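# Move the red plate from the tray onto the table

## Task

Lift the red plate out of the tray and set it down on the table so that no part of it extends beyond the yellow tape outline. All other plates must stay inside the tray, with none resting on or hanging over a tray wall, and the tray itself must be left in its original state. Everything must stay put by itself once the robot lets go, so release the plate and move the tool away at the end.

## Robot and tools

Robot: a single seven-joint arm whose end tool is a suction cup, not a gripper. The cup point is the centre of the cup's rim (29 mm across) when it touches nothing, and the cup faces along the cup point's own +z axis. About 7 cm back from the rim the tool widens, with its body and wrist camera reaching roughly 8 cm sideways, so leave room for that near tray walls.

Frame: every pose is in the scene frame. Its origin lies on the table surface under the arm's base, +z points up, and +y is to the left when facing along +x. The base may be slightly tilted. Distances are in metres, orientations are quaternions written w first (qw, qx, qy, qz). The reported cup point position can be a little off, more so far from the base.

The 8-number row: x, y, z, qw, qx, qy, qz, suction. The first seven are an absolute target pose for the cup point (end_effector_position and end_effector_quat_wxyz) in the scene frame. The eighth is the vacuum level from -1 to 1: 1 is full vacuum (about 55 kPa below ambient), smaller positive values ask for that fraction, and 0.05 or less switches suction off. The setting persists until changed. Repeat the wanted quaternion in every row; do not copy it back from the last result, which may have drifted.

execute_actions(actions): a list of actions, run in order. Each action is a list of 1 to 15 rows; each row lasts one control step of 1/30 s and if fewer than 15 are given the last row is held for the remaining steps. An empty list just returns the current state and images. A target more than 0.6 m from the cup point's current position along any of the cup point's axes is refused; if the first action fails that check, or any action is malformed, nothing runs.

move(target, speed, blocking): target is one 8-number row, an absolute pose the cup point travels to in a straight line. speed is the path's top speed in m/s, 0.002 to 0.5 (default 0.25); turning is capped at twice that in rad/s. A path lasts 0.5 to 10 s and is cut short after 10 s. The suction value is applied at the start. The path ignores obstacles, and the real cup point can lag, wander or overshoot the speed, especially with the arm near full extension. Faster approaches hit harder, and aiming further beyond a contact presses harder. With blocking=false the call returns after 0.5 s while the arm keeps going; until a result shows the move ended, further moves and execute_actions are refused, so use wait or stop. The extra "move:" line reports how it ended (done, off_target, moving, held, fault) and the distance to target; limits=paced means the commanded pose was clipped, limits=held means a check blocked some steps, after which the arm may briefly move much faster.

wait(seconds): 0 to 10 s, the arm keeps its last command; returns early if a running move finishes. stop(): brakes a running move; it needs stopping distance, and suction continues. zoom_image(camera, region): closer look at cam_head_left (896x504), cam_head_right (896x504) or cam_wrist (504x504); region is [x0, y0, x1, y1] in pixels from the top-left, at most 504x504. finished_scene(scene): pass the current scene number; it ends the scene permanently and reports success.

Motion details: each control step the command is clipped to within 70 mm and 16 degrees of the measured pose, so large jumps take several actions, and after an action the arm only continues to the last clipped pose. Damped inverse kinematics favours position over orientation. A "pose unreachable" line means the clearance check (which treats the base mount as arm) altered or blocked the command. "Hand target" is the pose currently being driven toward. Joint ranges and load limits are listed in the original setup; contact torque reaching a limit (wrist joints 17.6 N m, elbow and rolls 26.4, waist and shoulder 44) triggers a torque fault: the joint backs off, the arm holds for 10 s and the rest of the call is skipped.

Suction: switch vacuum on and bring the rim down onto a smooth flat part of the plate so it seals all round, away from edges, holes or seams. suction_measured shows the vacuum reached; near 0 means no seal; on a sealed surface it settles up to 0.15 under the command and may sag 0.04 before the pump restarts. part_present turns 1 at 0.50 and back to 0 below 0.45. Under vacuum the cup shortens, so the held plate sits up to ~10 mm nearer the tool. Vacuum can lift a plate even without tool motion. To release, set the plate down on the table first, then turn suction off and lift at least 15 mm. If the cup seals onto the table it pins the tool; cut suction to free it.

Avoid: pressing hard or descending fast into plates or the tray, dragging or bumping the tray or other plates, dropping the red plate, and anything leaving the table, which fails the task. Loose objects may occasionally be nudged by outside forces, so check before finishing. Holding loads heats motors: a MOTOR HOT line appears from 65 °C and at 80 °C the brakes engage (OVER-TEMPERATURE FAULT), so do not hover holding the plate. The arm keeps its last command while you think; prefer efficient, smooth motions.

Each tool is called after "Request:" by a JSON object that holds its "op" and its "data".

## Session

Request:
{"op": "execute_actions", "data": {"actions": []}}

Scene clock: 0.00 s.
end_effector_position=(+0.3977, -0.0114, +0.3772) suction_measured=0.00 part_present=0 end_effector_quat_wxyz=(+0.002, +0.017, +1.000, +0.000) end_effector_velocity=(-0.000, +0.000, -0.000) end_effector_angular_velocity=(+0.000, +0.000, +0.001)
Joint positions: [-0.003 -0.25   0.001  0.919  0.002  1.171  2.358]
Joint velocities: [ 0.001 -0.    -0.    -0.    -0.    -0.     0.   ]
Hand target: +0.398, -0.011, +0.377; +0.002, +0.017, +1.000, +0.000

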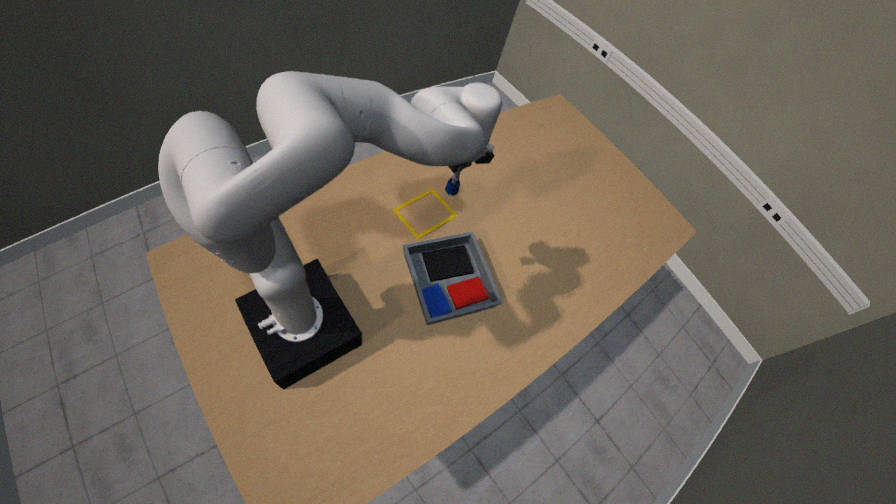

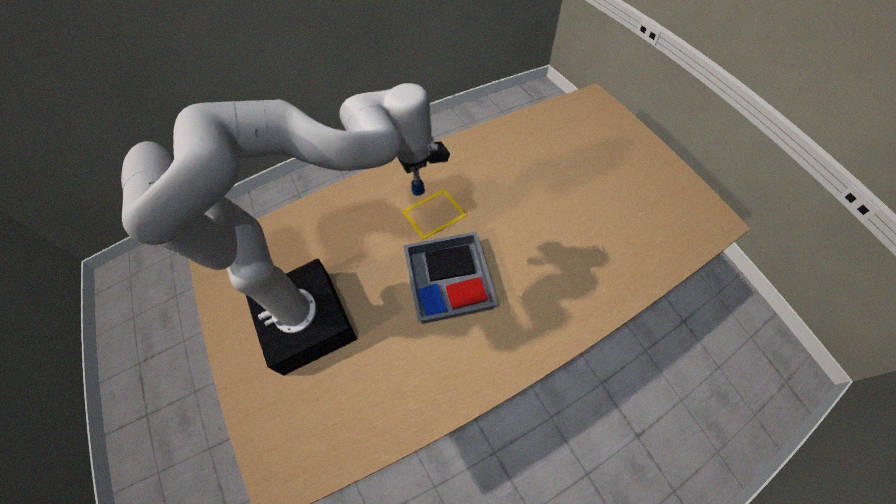

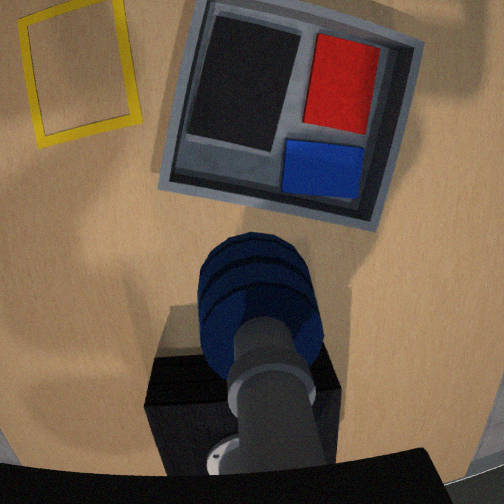

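Request:
{"op": "zoom_image", "data": {"camera": "cam_wrist", "region": [140, 0, 440, 240]}}

Request:
{"op": "zoom_image", "data": {"camera": "cam_wrist", "region": [0, 0, 200, 180]}}

Request:
{"op": "zoom_image", "data": {"camera": "cam_head_left", "region": [340, 150, 560, 340]}}

Request:
{"op": "zoom_image", "data": {"camera": "cam_head_right", "region": [340, 150, 560, 340]}}

Region (140, 0, 440, 240) of cam_wrist's 504x504 image, scaled by 1.680, with more detail than that image has; it fills the top 403 rows of this view, and the rest is white.

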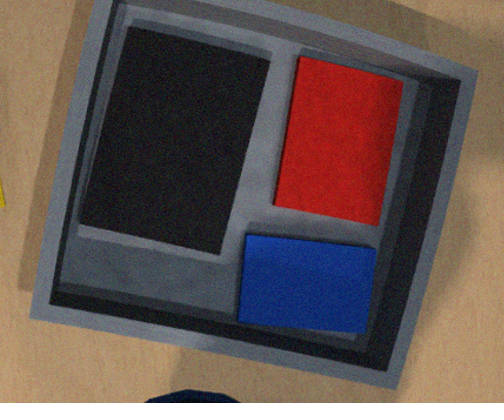

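Region (0, 0, 200, 180) of cam_wrist's 504x504 image, scaled by 2.520, with more detail than that image has; it fills the top 454 rows of this view, and the rest is white.

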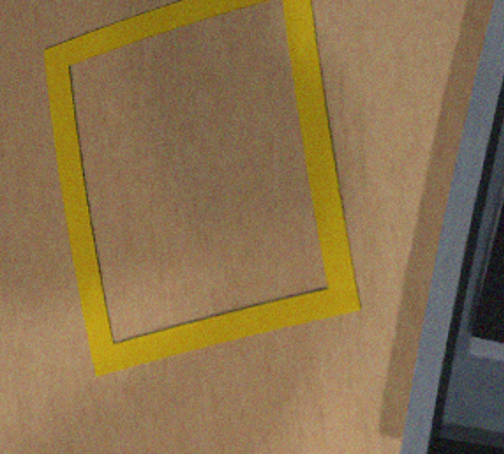

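Region (340, 150, 560, 340) of cam_head_left's 896x504 image, scaled by 2.291, with more detail than that image has; it fills the top 435 rows of this view, and the rest is white.

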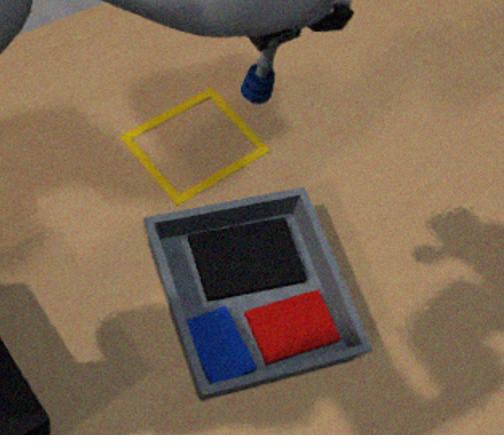

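Region (340, 150, 560, 340) of cam_head_right's 896x504 image, scaled by 2.291, with more detail than that image has; it fills the top 435 rows of this view, and the rest is white.

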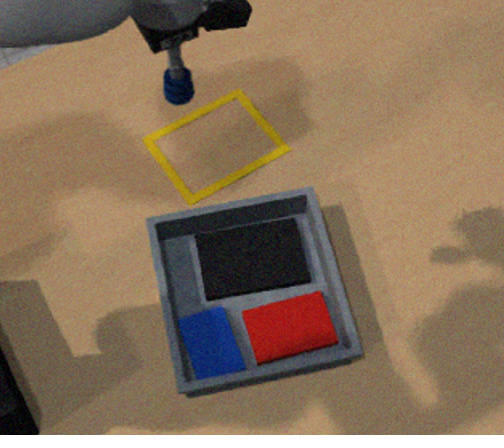

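Request:
{"op": "zoom_image", "data": {"camera": "cam_wrist", "region": [100, 220, 400, 504]}}

Region (100, 220, 400, 504) of cam_wrist's 504x504 image, scaled by 1.680, with more detail than that image has; it fills the top 477 rows of this view, and the rest is white.

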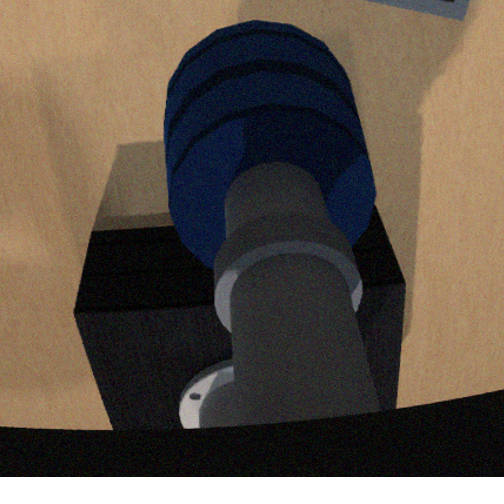

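Request:
{"op": "move", "data": {"target": [0.451, -0.147, 0.06, 0.0, 0.1045, 0.9945, 0.0, 0.0], "speed": 0.3}}

Scene clock: 4.00 s.
end_effector_position=(+0.4509, -0.1472, +0.0607) suction_measured=0.00 part_present=0 end_effector_quat_wxyz=(+0.001, +0.105, +0.994, -0.000) end_effector_velocity=(-0.004, -0.001, -0.004) end_effector_angular_velocity=(+0.002, +0.010, -0.002)
Joint positions: [-0.185  0.602 -0.088  0.952  0.142  0.359  2.148]
Joint velocities: [-0.002  0.008 -0.002 -0.003  0.     0.    -0.001]
Hand target: +0.451, -0.147, +0.060; +0.000, +0.105, +0.994, -0.000
Off the commanded pose: 0.001 m, 0 deg.
move: done

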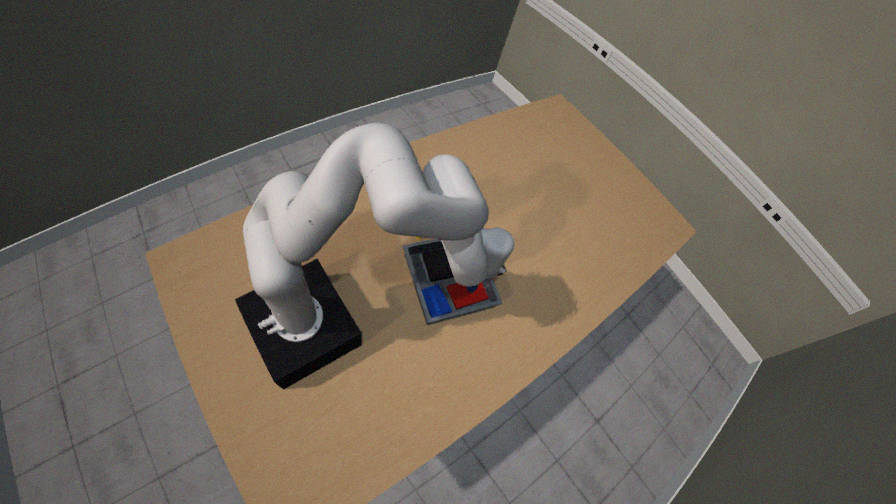

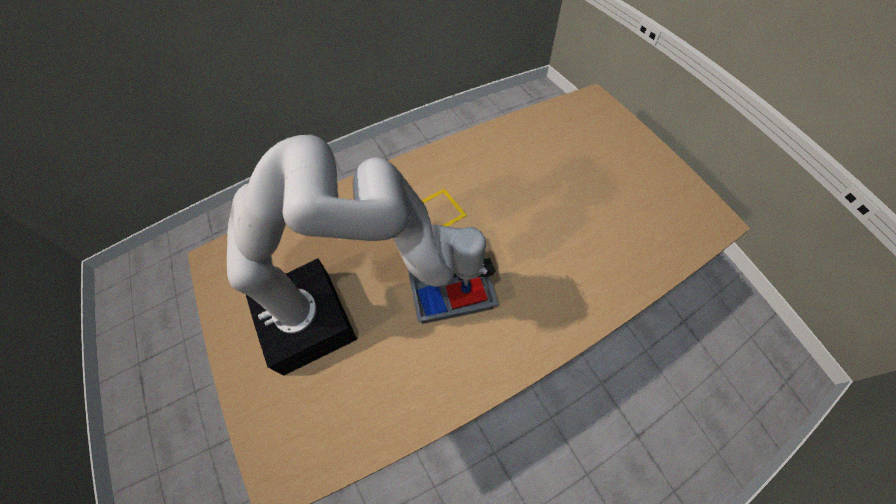

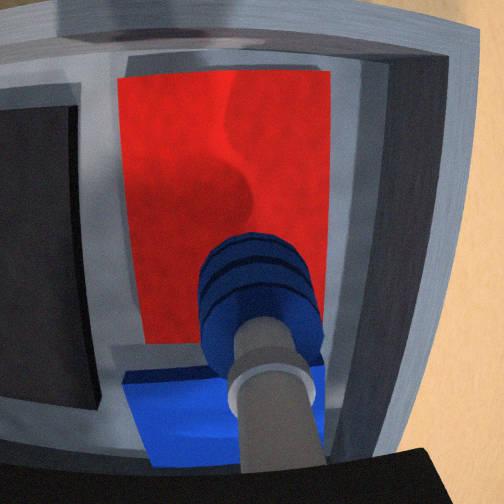

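Request:
{"op": "move", "data": {"target": [0.4557, -0.1418, 0.03, 0.0, 0.1045, 0.9945, 0.0, 0.0], "speed": 0.08}}

Scene clock: 5.03 s.
end_effector_position=(+0.4559, -0.1420, +0.0303) suction_measured=0.00 part_present=0 end_effector_quat_wxyz=(+0.000, +0.105, +0.995, -0.000) end_effector_velocity=(+0.001, -0.000, +0.001) end_effector_angular_velocity=(-0.000, -0.002, -0.000)
Joint positions: [-0.184  0.696 -0.072  0.994  0.153  0.308  2.152]
Joint velocities: [-0.    -0.     0.001  0.001  0.    -0.001  0.   ]
Hand target: +0.456, -0.142, +0.030; -0.000, +0.105, +0.995, -0.000
Off the commanded pose: 0.000 m, 0 deg.
move: done

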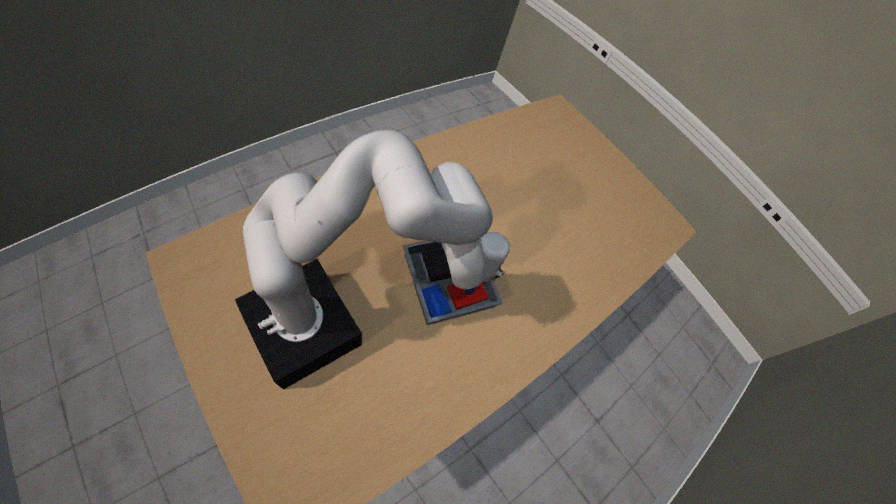

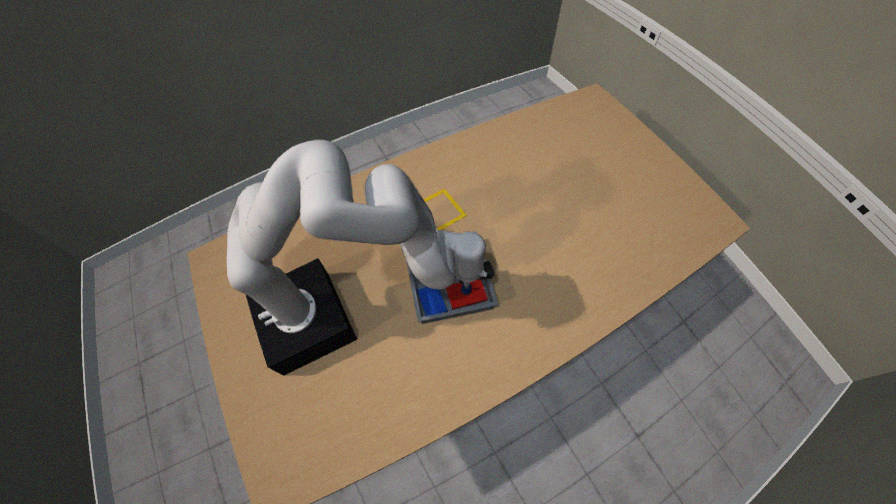

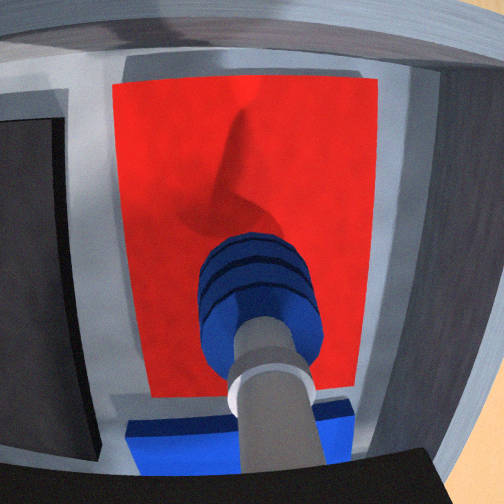

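Request:
{"op": "move", "data": {"target": [0.4558, -0.1419, 0.012, 0.0, 0.1045, 0.9945, 0.0, 1.0], "speed": 0.03}}

Scene clock: 6.00 s.
end_effector_position=(+0.4558, -0.1419, +0.0121) suction_measured=0.43 part_present=0 end_effector_quat_wxyz=(+0.000, +0.105, +0.995, -0.000) end_effector_velocity=(+0.003, -0.000, +0.002) end_effector_angular_velocity=(-0.002, -0.007, +0.001)
Joint positions: [-0.192  0.75  -0.062  1.015  0.158  0.275  2.148]
Joint velocities: [ 0.001 -0.002  0.     0.004  0.    -0.002 -0.   ]
Hand target: +0.456, -0.142, +0.012; -0.000, +0.105, +0.995, -0.000
Off the commanded pose: 0.000 m, 0 deg.
move: done

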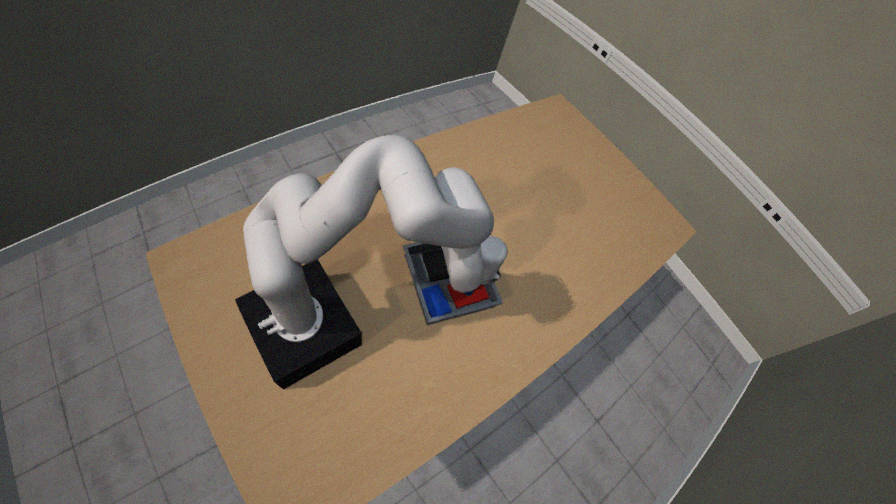

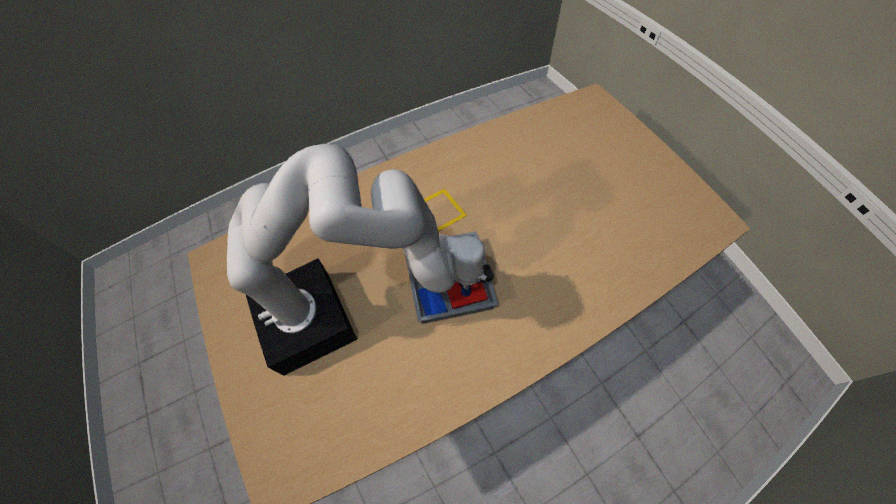

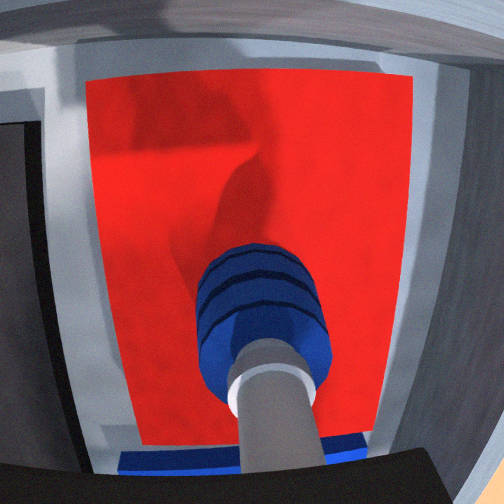

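Request:
{"op": "execute_actions", "data": {"actions": []}}

Scene clock: 6.33 s.
end_effector_position=(+0.4558, -0.1419, +0.0120) suction_measured=0.86 part_present=1 end_effector_quat_wxyz=(+0.000, +0.105, +0.995, -0.000) end_effector_velocity=(+0.000, -0.000, -0.000) end_effector_angular_velocity=(-0.000, +0.000, -0.001)
Joint positions: [-0.192  0.75  -0.062  1.015  0.158  0.275  2.148]
Joint velocities: [-0.     0.    -0.     0.    -0.    -0.     0.001]
Hand target: +0.456, -0.142, +0.012; -0.000, +0.105, +0.995, -0.000
Off the commanded pose: 0.000 m, 0 deg.

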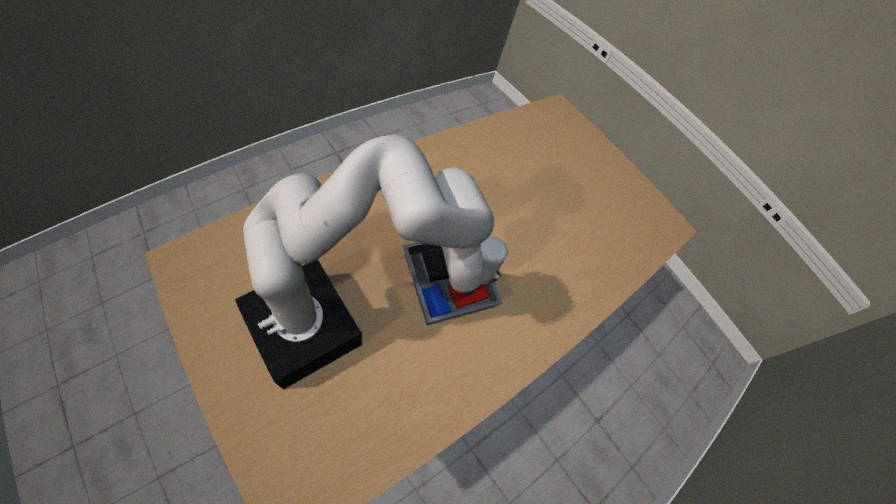

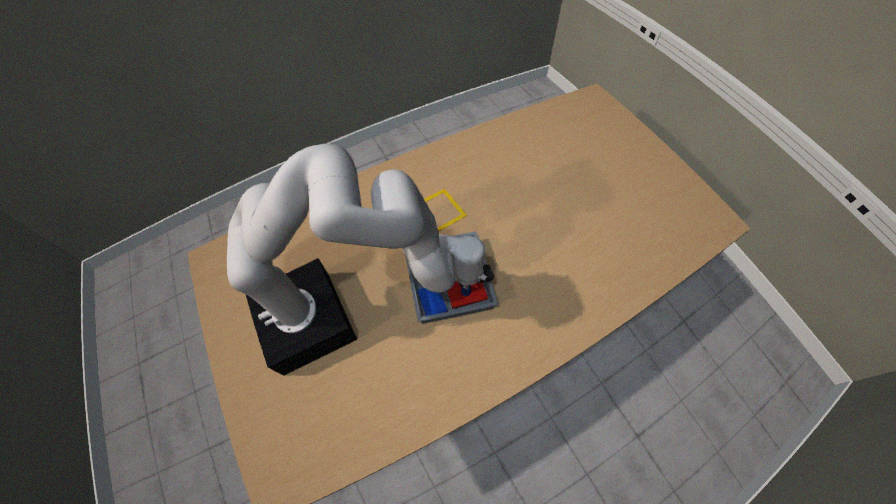

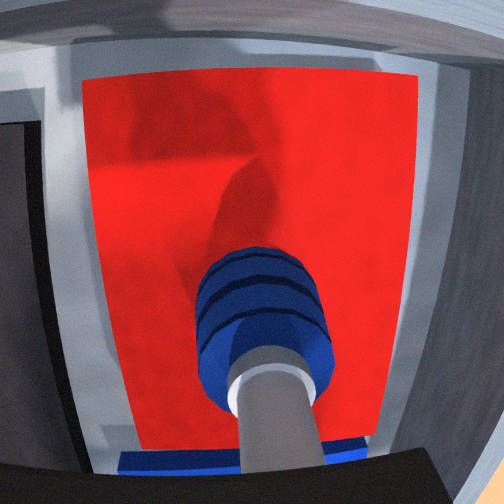

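Request:
{"op": "move", "data": {"target": [0.4558, -0.1419, 0.085, 0.0, 0.1045, 0.9945, 0.0, 1.0], "speed": 0.1}}

Scene clock: 7.47 s.
end_effector_position=(+0.4555, -0.1417, +0.0845) suction_measured=0.98 part_present=1 end_effector_quat_wxyz=(-0.001, +0.104, +0.995, +0.000) end_effector_velocity=(+0.001, -0.000, +0.001) end_effector_angular_velocity=(-0.001, -0.002, -0.001)
Joint positions: [-0.162  0.541 -0.1    0.949  0.127  0.42   2.172]
Joint velocities: [ 0.    -0.002 -0.     0.001 -0.     0.001  0.001]
Hand target: +0.456, -0.142, +0.085; +0.000, +0.104, +0.995, +0.000
Off the commanded pose: 0.001 m, 0 deg.
move: done

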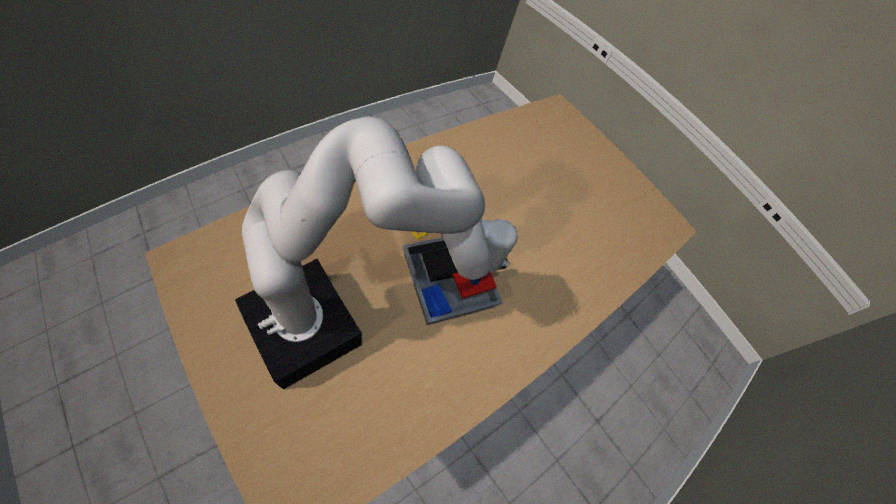

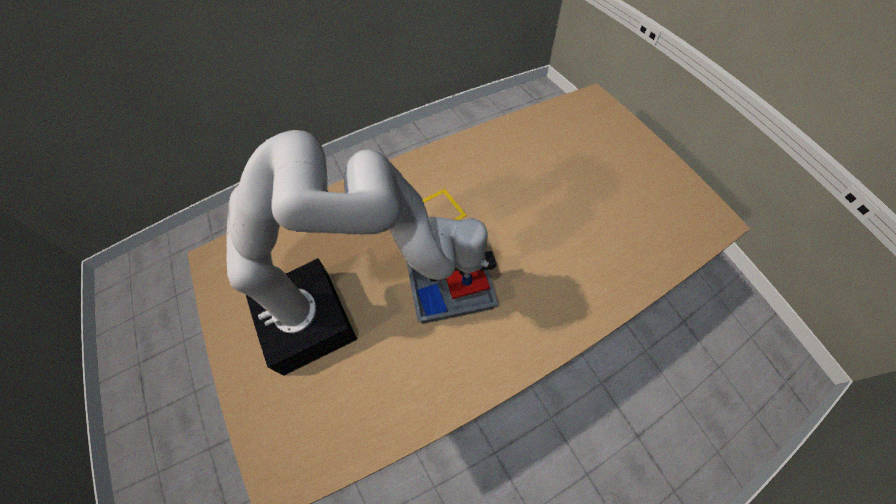

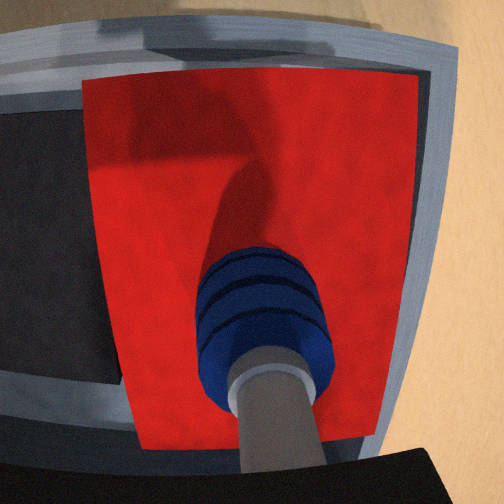

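Request:
{"op": "move", "data": {"target": [0.507, 0.160, 0.06, 0.0, -0.061, 0.9981, 0.0, 1.0], "speed": 0.3}}

Scene clock: 9.10 s.
end_effector_position=(+0.5078, +0.1586, +0.0601) suction_measured=0.99 part_present=1 end_effector_quat_wxyz=(-0.001, -0.060, +0.998, -0.001) end_effector_velocity=(-0.003, +0.011, -0.000) end_effector_angular_velocity=(+0.007, +0.002, +0.019)
Joint positions: [0.328 0.716 0.003 1.19  0.001 0.48  2.537]
Joint velocities: [ 0.01   0.002  0.011  0.003  0.     0.001 -0.001]
Hand target: +0.508, +0.160, +0.060; -0.001, -0.061, +0.998, -0.000
Off the commanded pose: 0.002 m, 0 deg.
move: done

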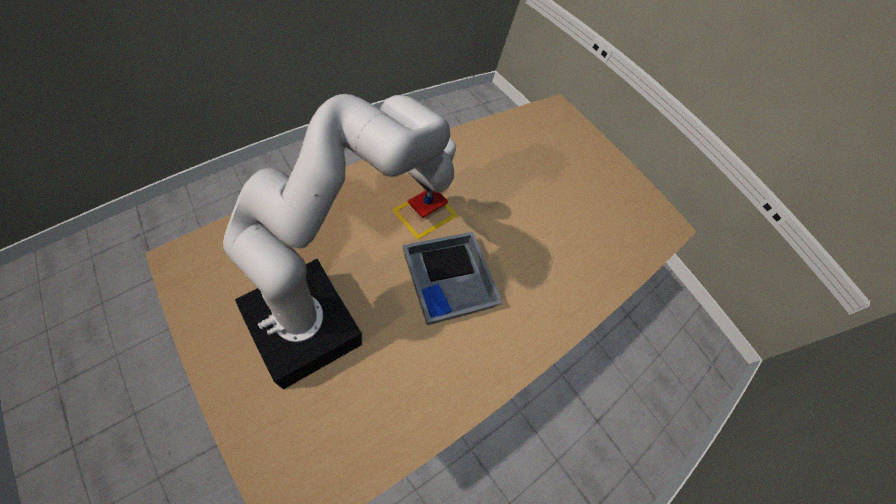

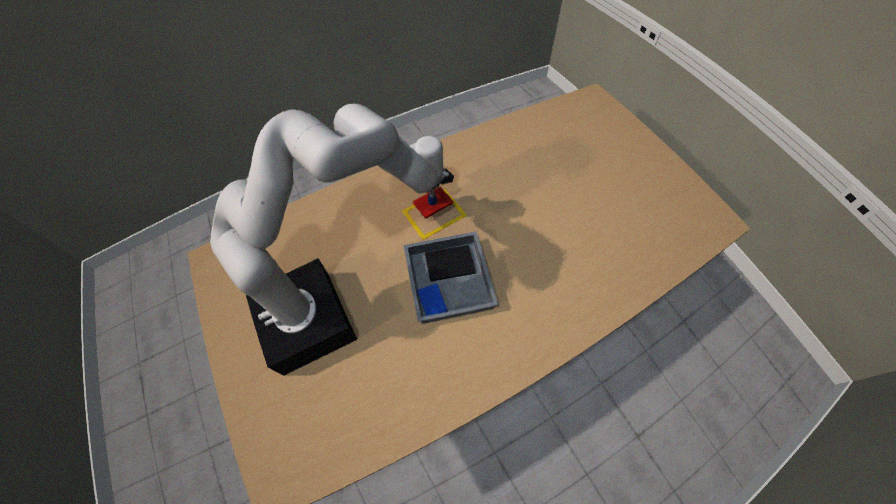

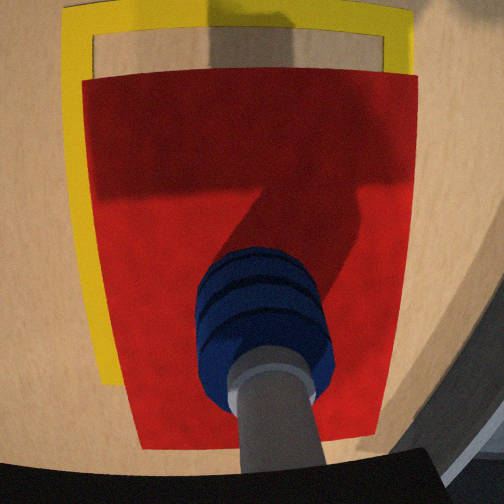

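Request:
{"op": "move", "data": {"target": [0.505, 0.160, 0.012, 0.0, -0.061, 0.9981, 0.0, 1.0], "speed": 0.08}}

Scene clock: 10.53 s.
end_effector_position=(+0.5054, +0.1601, +0.0125) suction_measured=0.99 part_present=1 end_effector_quat_wxyz=(+0.001, -0.061, +0.998, +0.000) end_effector_velocity=(+0.003, +0.000, +0.002) end_effector_angular_velocity=(+0.001, -0.006, -0.002)
Joint positions: [0.331 0.839 0.004 1.228 0.001 0.393 2.539]
Joint velocities: [-0.001 -0.001 -0.001  0.003  0.    -0.001  0.001]
Hand target: +0.505, +0.160, +0.012; +0.000, -0.061, +0.998, -0.000
Off the commanded pose: 0.001 m, 0 deg.
move: done

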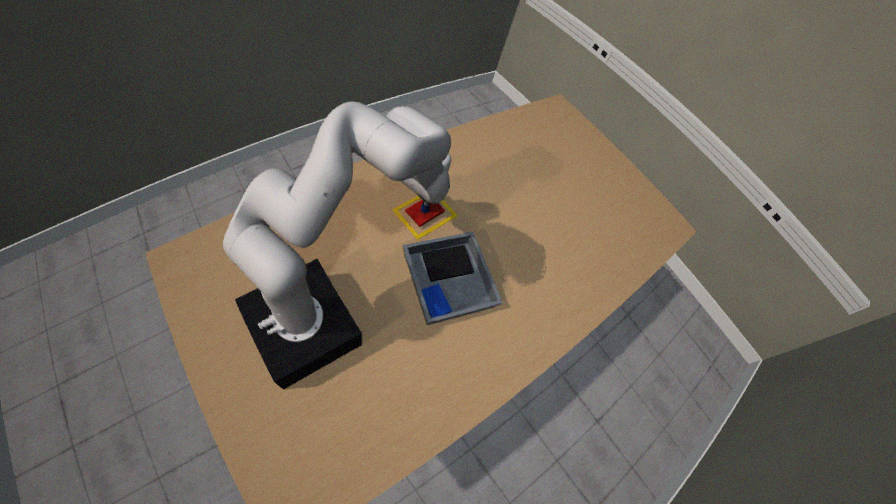

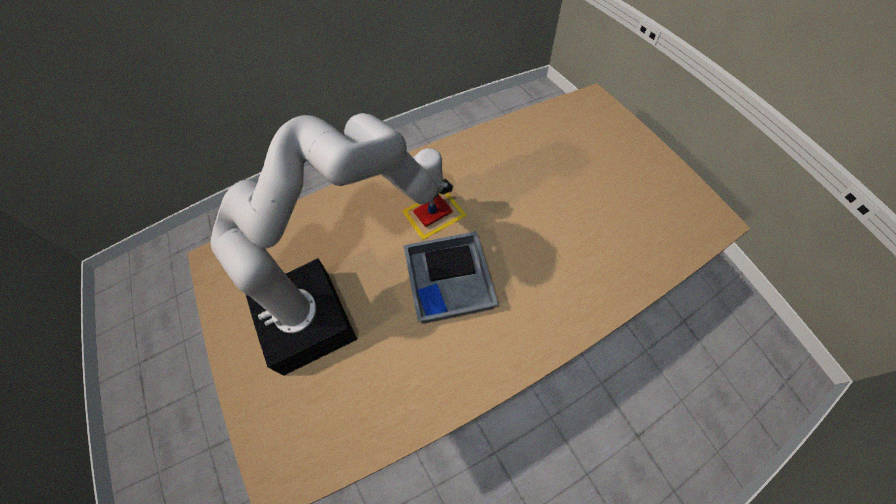

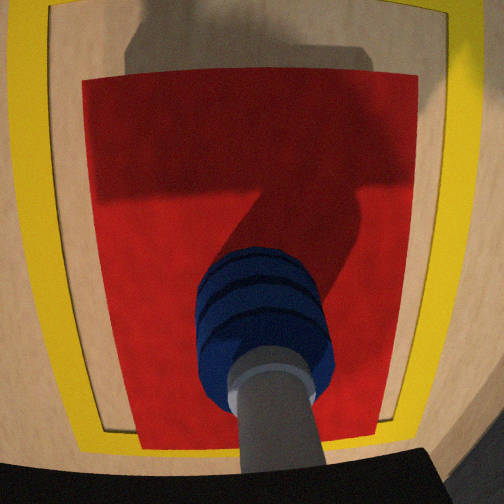

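Request:
{"op": "move", "data": {"target": [0.5075, 0.1605, 0.001, 0.0, -0.0497, 0.9988, 0.0, 1.0], "speed": 0.02}}

Scene clock: 11.97 s.
end_effector_position=(+0.5079, +0.1606, +0.0015) suction_measured=0.99 part_present=1 end_effector_quat_wxyz=(+0.001, -0.050, +0.999, +0.000) end_effector_velocity=(-0.000, +0.000, -0.000) end_effector_angular_velocity=(-0.000, -0.000, +0.001)
Joint positions: [0.335 0.874 0.    1.253 0.008 0.383 2.555]
Joint velocities: [ 0.002  0.001 -0.001  0.001  0.    -0.     0.   ]
Hand target: +0.507, +0.160, +0.001; +0.000, -0.050, +0.999, +0.000
Off the commanded pose: 0.001 m, 0 deg.
move: done

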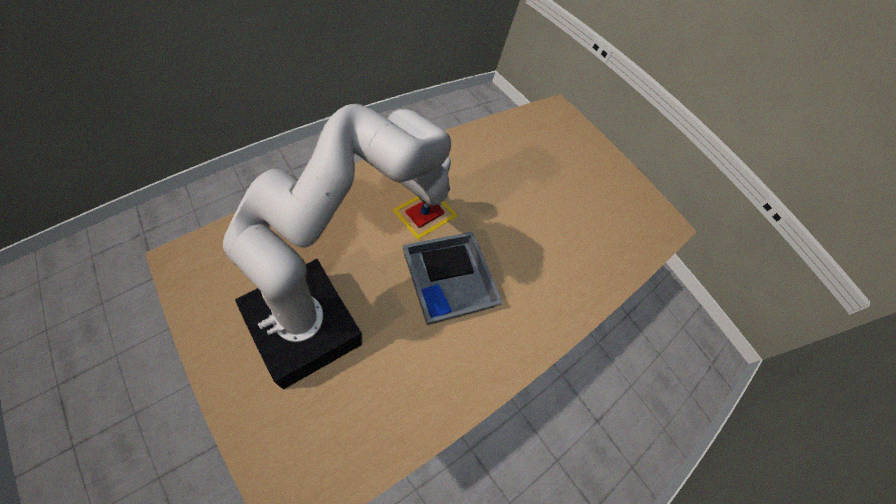

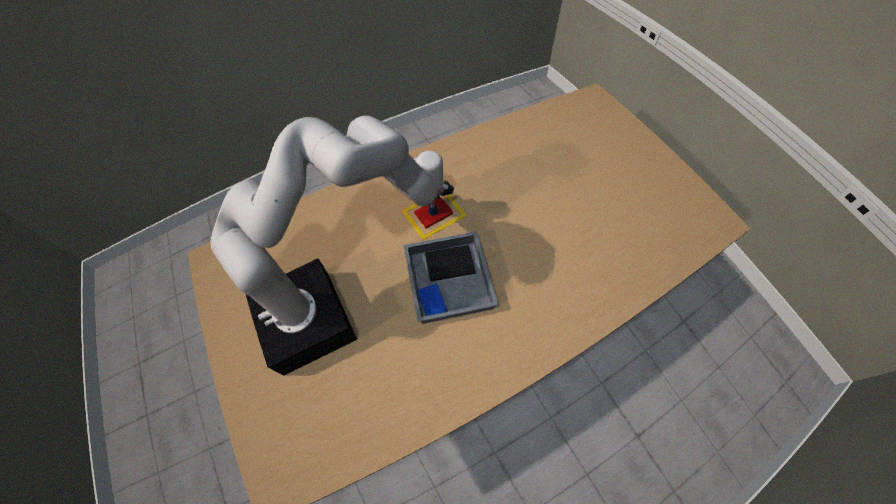

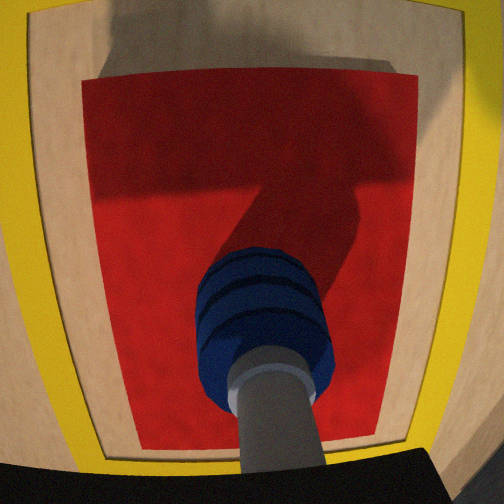

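Request:
{"op": "wait", "data": {"seconds": 0}}

Scene clock: 12.00 s.
end_effector_position=(+0.5079, +0.1606, +0.0015) suction_measured=0.99 part_present=1 end_effector_quat_wxyz=(+0.001, -0.050, +0.999, +0.000) end_effector_velocity=(+0.000, -0.001, -0.000) end_effector_angular_velocity=(-0.001, +0.000, -0.002)
Joint positions: [0.335 0.874 0.    1.253 0.008 0.383 2.555]
Joint velocities: [-0.001  0.001 -0.001  0.     0.    -0.     0.   ]
Hand target: +0.507, +0.160, +0.001; +0.000, -0.050, +0.999, +0.000
Off the commanded pose: 0.001 m, 0 deg.

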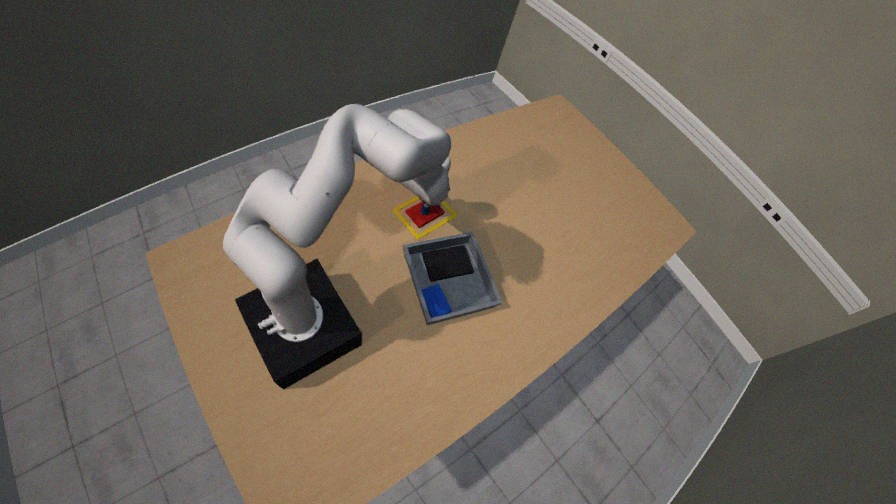

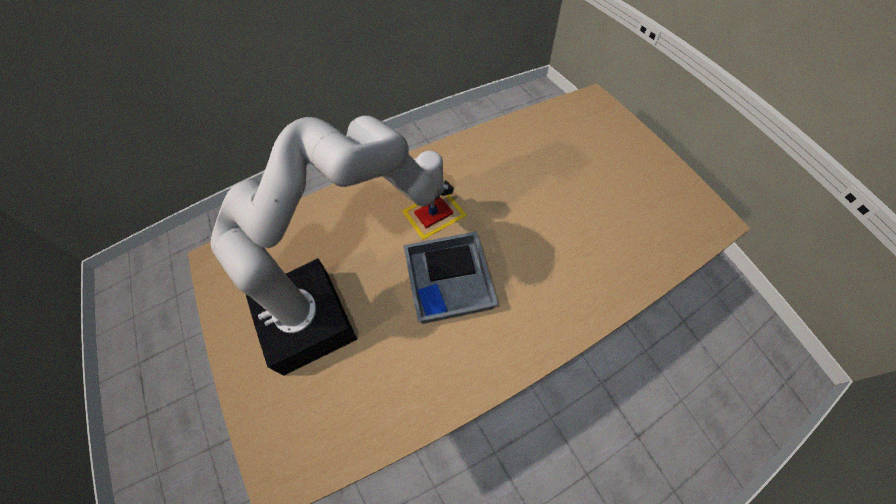

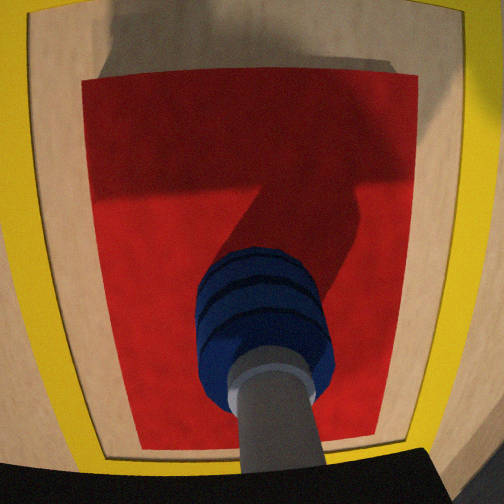

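Request:
{"op": "execute_actions", "data": {"actions": [[[0.5078, 0.1606, 0.0016, 0.0, -0.0497, 0.9988, 0.0, 0.0]]]}}

Scene clock: 12.60 s.
end_effector_position=(+0.5084, +0.1608, +0.0021) suction_measured=0.00 part_present=0 end_effector_quat_wxyz=(+0.001, -0.050, +0.999, +0.000) end_effector_velocity=(-0.001, -0.001, -0.001) end_effector_angular_velocity=(-0.001, +0.003, -0.000)
Joint positions: [0.335 0.873 0.    1.254 0.008 0.384 2.555]
Joint velocities: [-0.     0.001 -0.    -0.002 -0.     0.001  0.   ]
Hand target: +0.508, +0.161, +0.002; +0.000, -0.050, +0.999, -0.000
Off the commanded pose: 0.001 m, 0 deg.
Step readings (end_effector_position):
0: (+0.5079, +0.1606, +0.0014)
1: (+0.5079, +0.1606, +0.0014)
2: (+0.5084, +0.1608, +0.0020)
4: (+0.5092, +0.1610, +0.0029)
8: (+0.5088, +0.1609, +0.0024)
15: end_effector_position above

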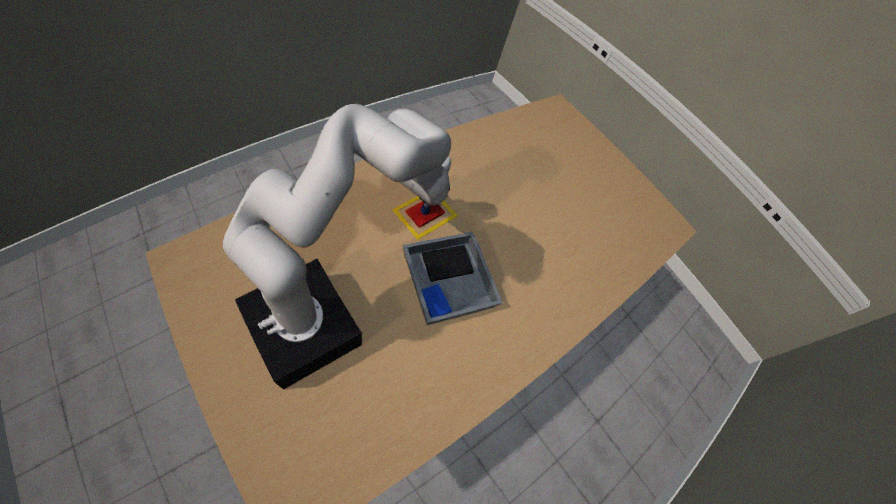

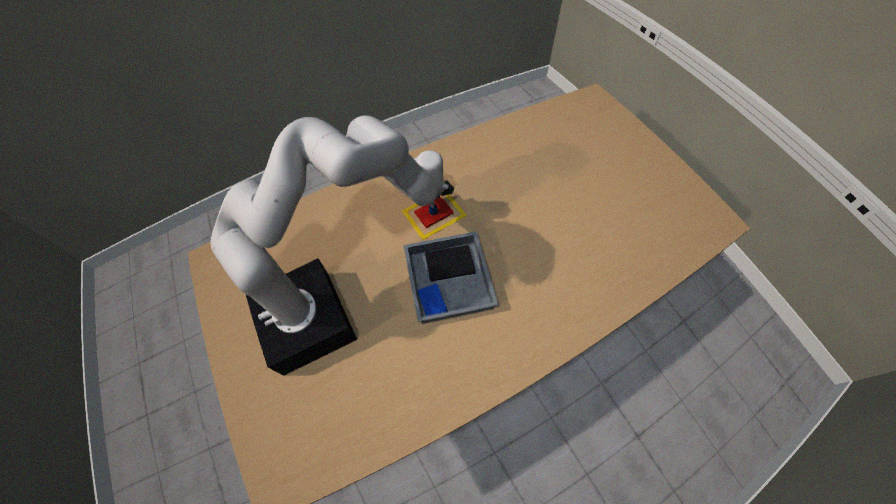

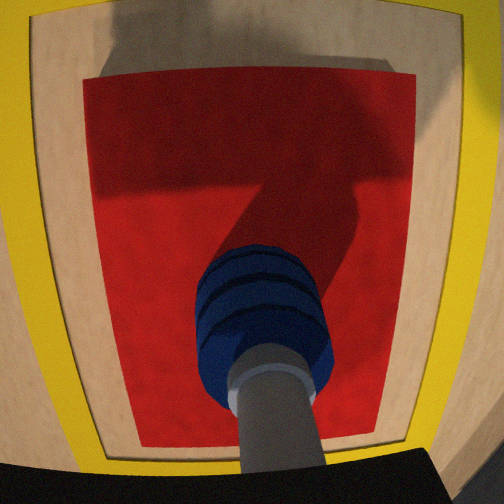

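Suction is off and the plate is resting on the table. Next I'll lift the tool straight up to clear it.

Request:
{"op": "move", "data": {"target": [0.508, 0.1607, 0.15, 0.0, -0.0497, 0.9988, 0.0, 0.0], "speed": 0.2}}

Scene clock: 13.83 s.
end_effector_position=(+0.5076, +0.1607, +0.1492) suction_measured=0.00 part_present=0 end_effector_quat_wxyz=(-0.001, -0.050, +0.999, -0.000) end_effector_velocity=(+0.005, +0.001, +0.006) end_effector_angular_velocity=(+0.004, -0.015, -0.000)
Joint positions: [ 0.335  0.507 -0.001  1.162  0.007  0.661  2.556]
Joint velocities: [ 0.    -0.007 -0.001  0.007 -0.    -0.    -0.   ]
Hand target: +0.508, +0.161, +0.150; -0.000, -0.050, +0.999, +0.000
Off the commanded pose: 0.001 m, 0 deg.
move: done

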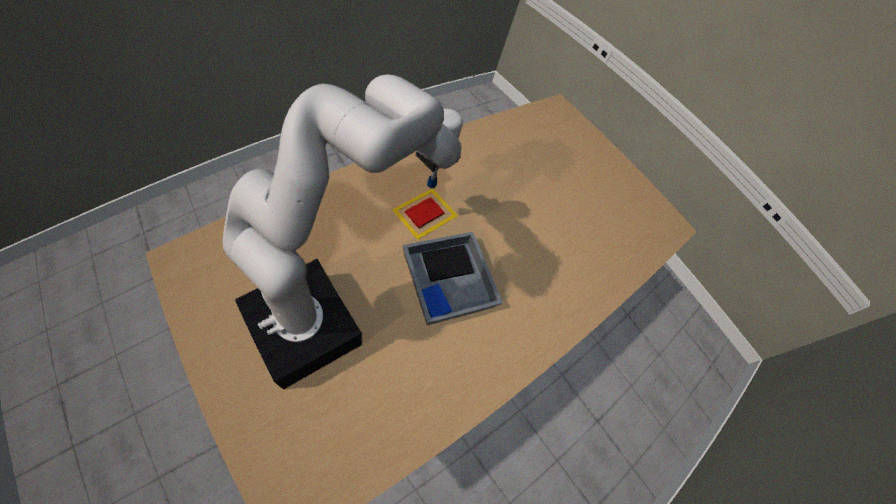

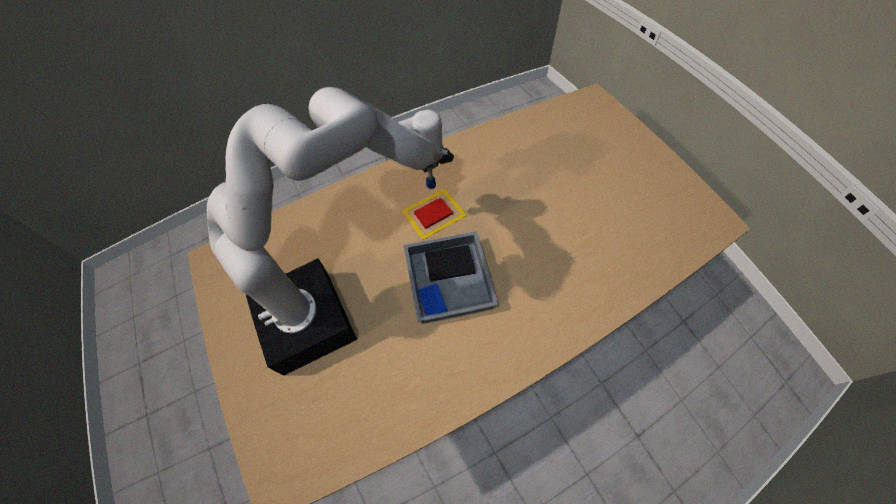

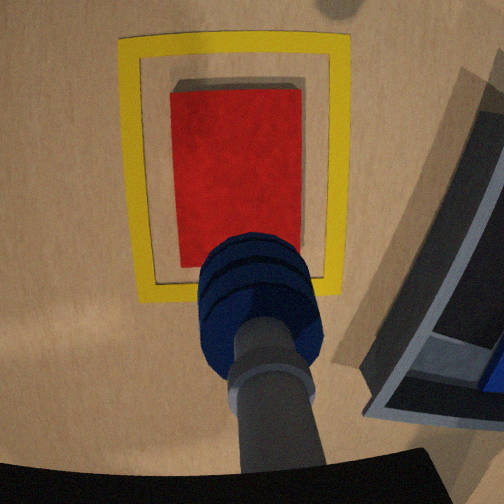

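Request:
{"op": "zoom_image", "data": {"camera": "cam_head_left", "region": [340, 150, 560, 340]}}

Region (340, 150, 560, 340) of cam_head_left's 896x504 image, scaled by 2.291, with more detail than that image has; it fills the top 435 rows of this view, and the rest is white.

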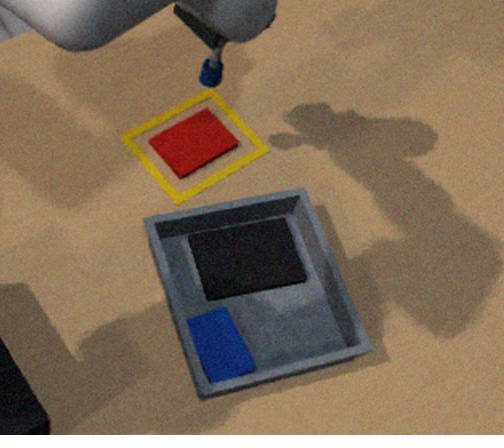

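The red plate is centred inside the outline, and the tray and other plates are where they started. I'm ending scene 2.

Request:
{"op": "finished_scene", "data": {"scene": 2}}

The scene is finished: the task was done.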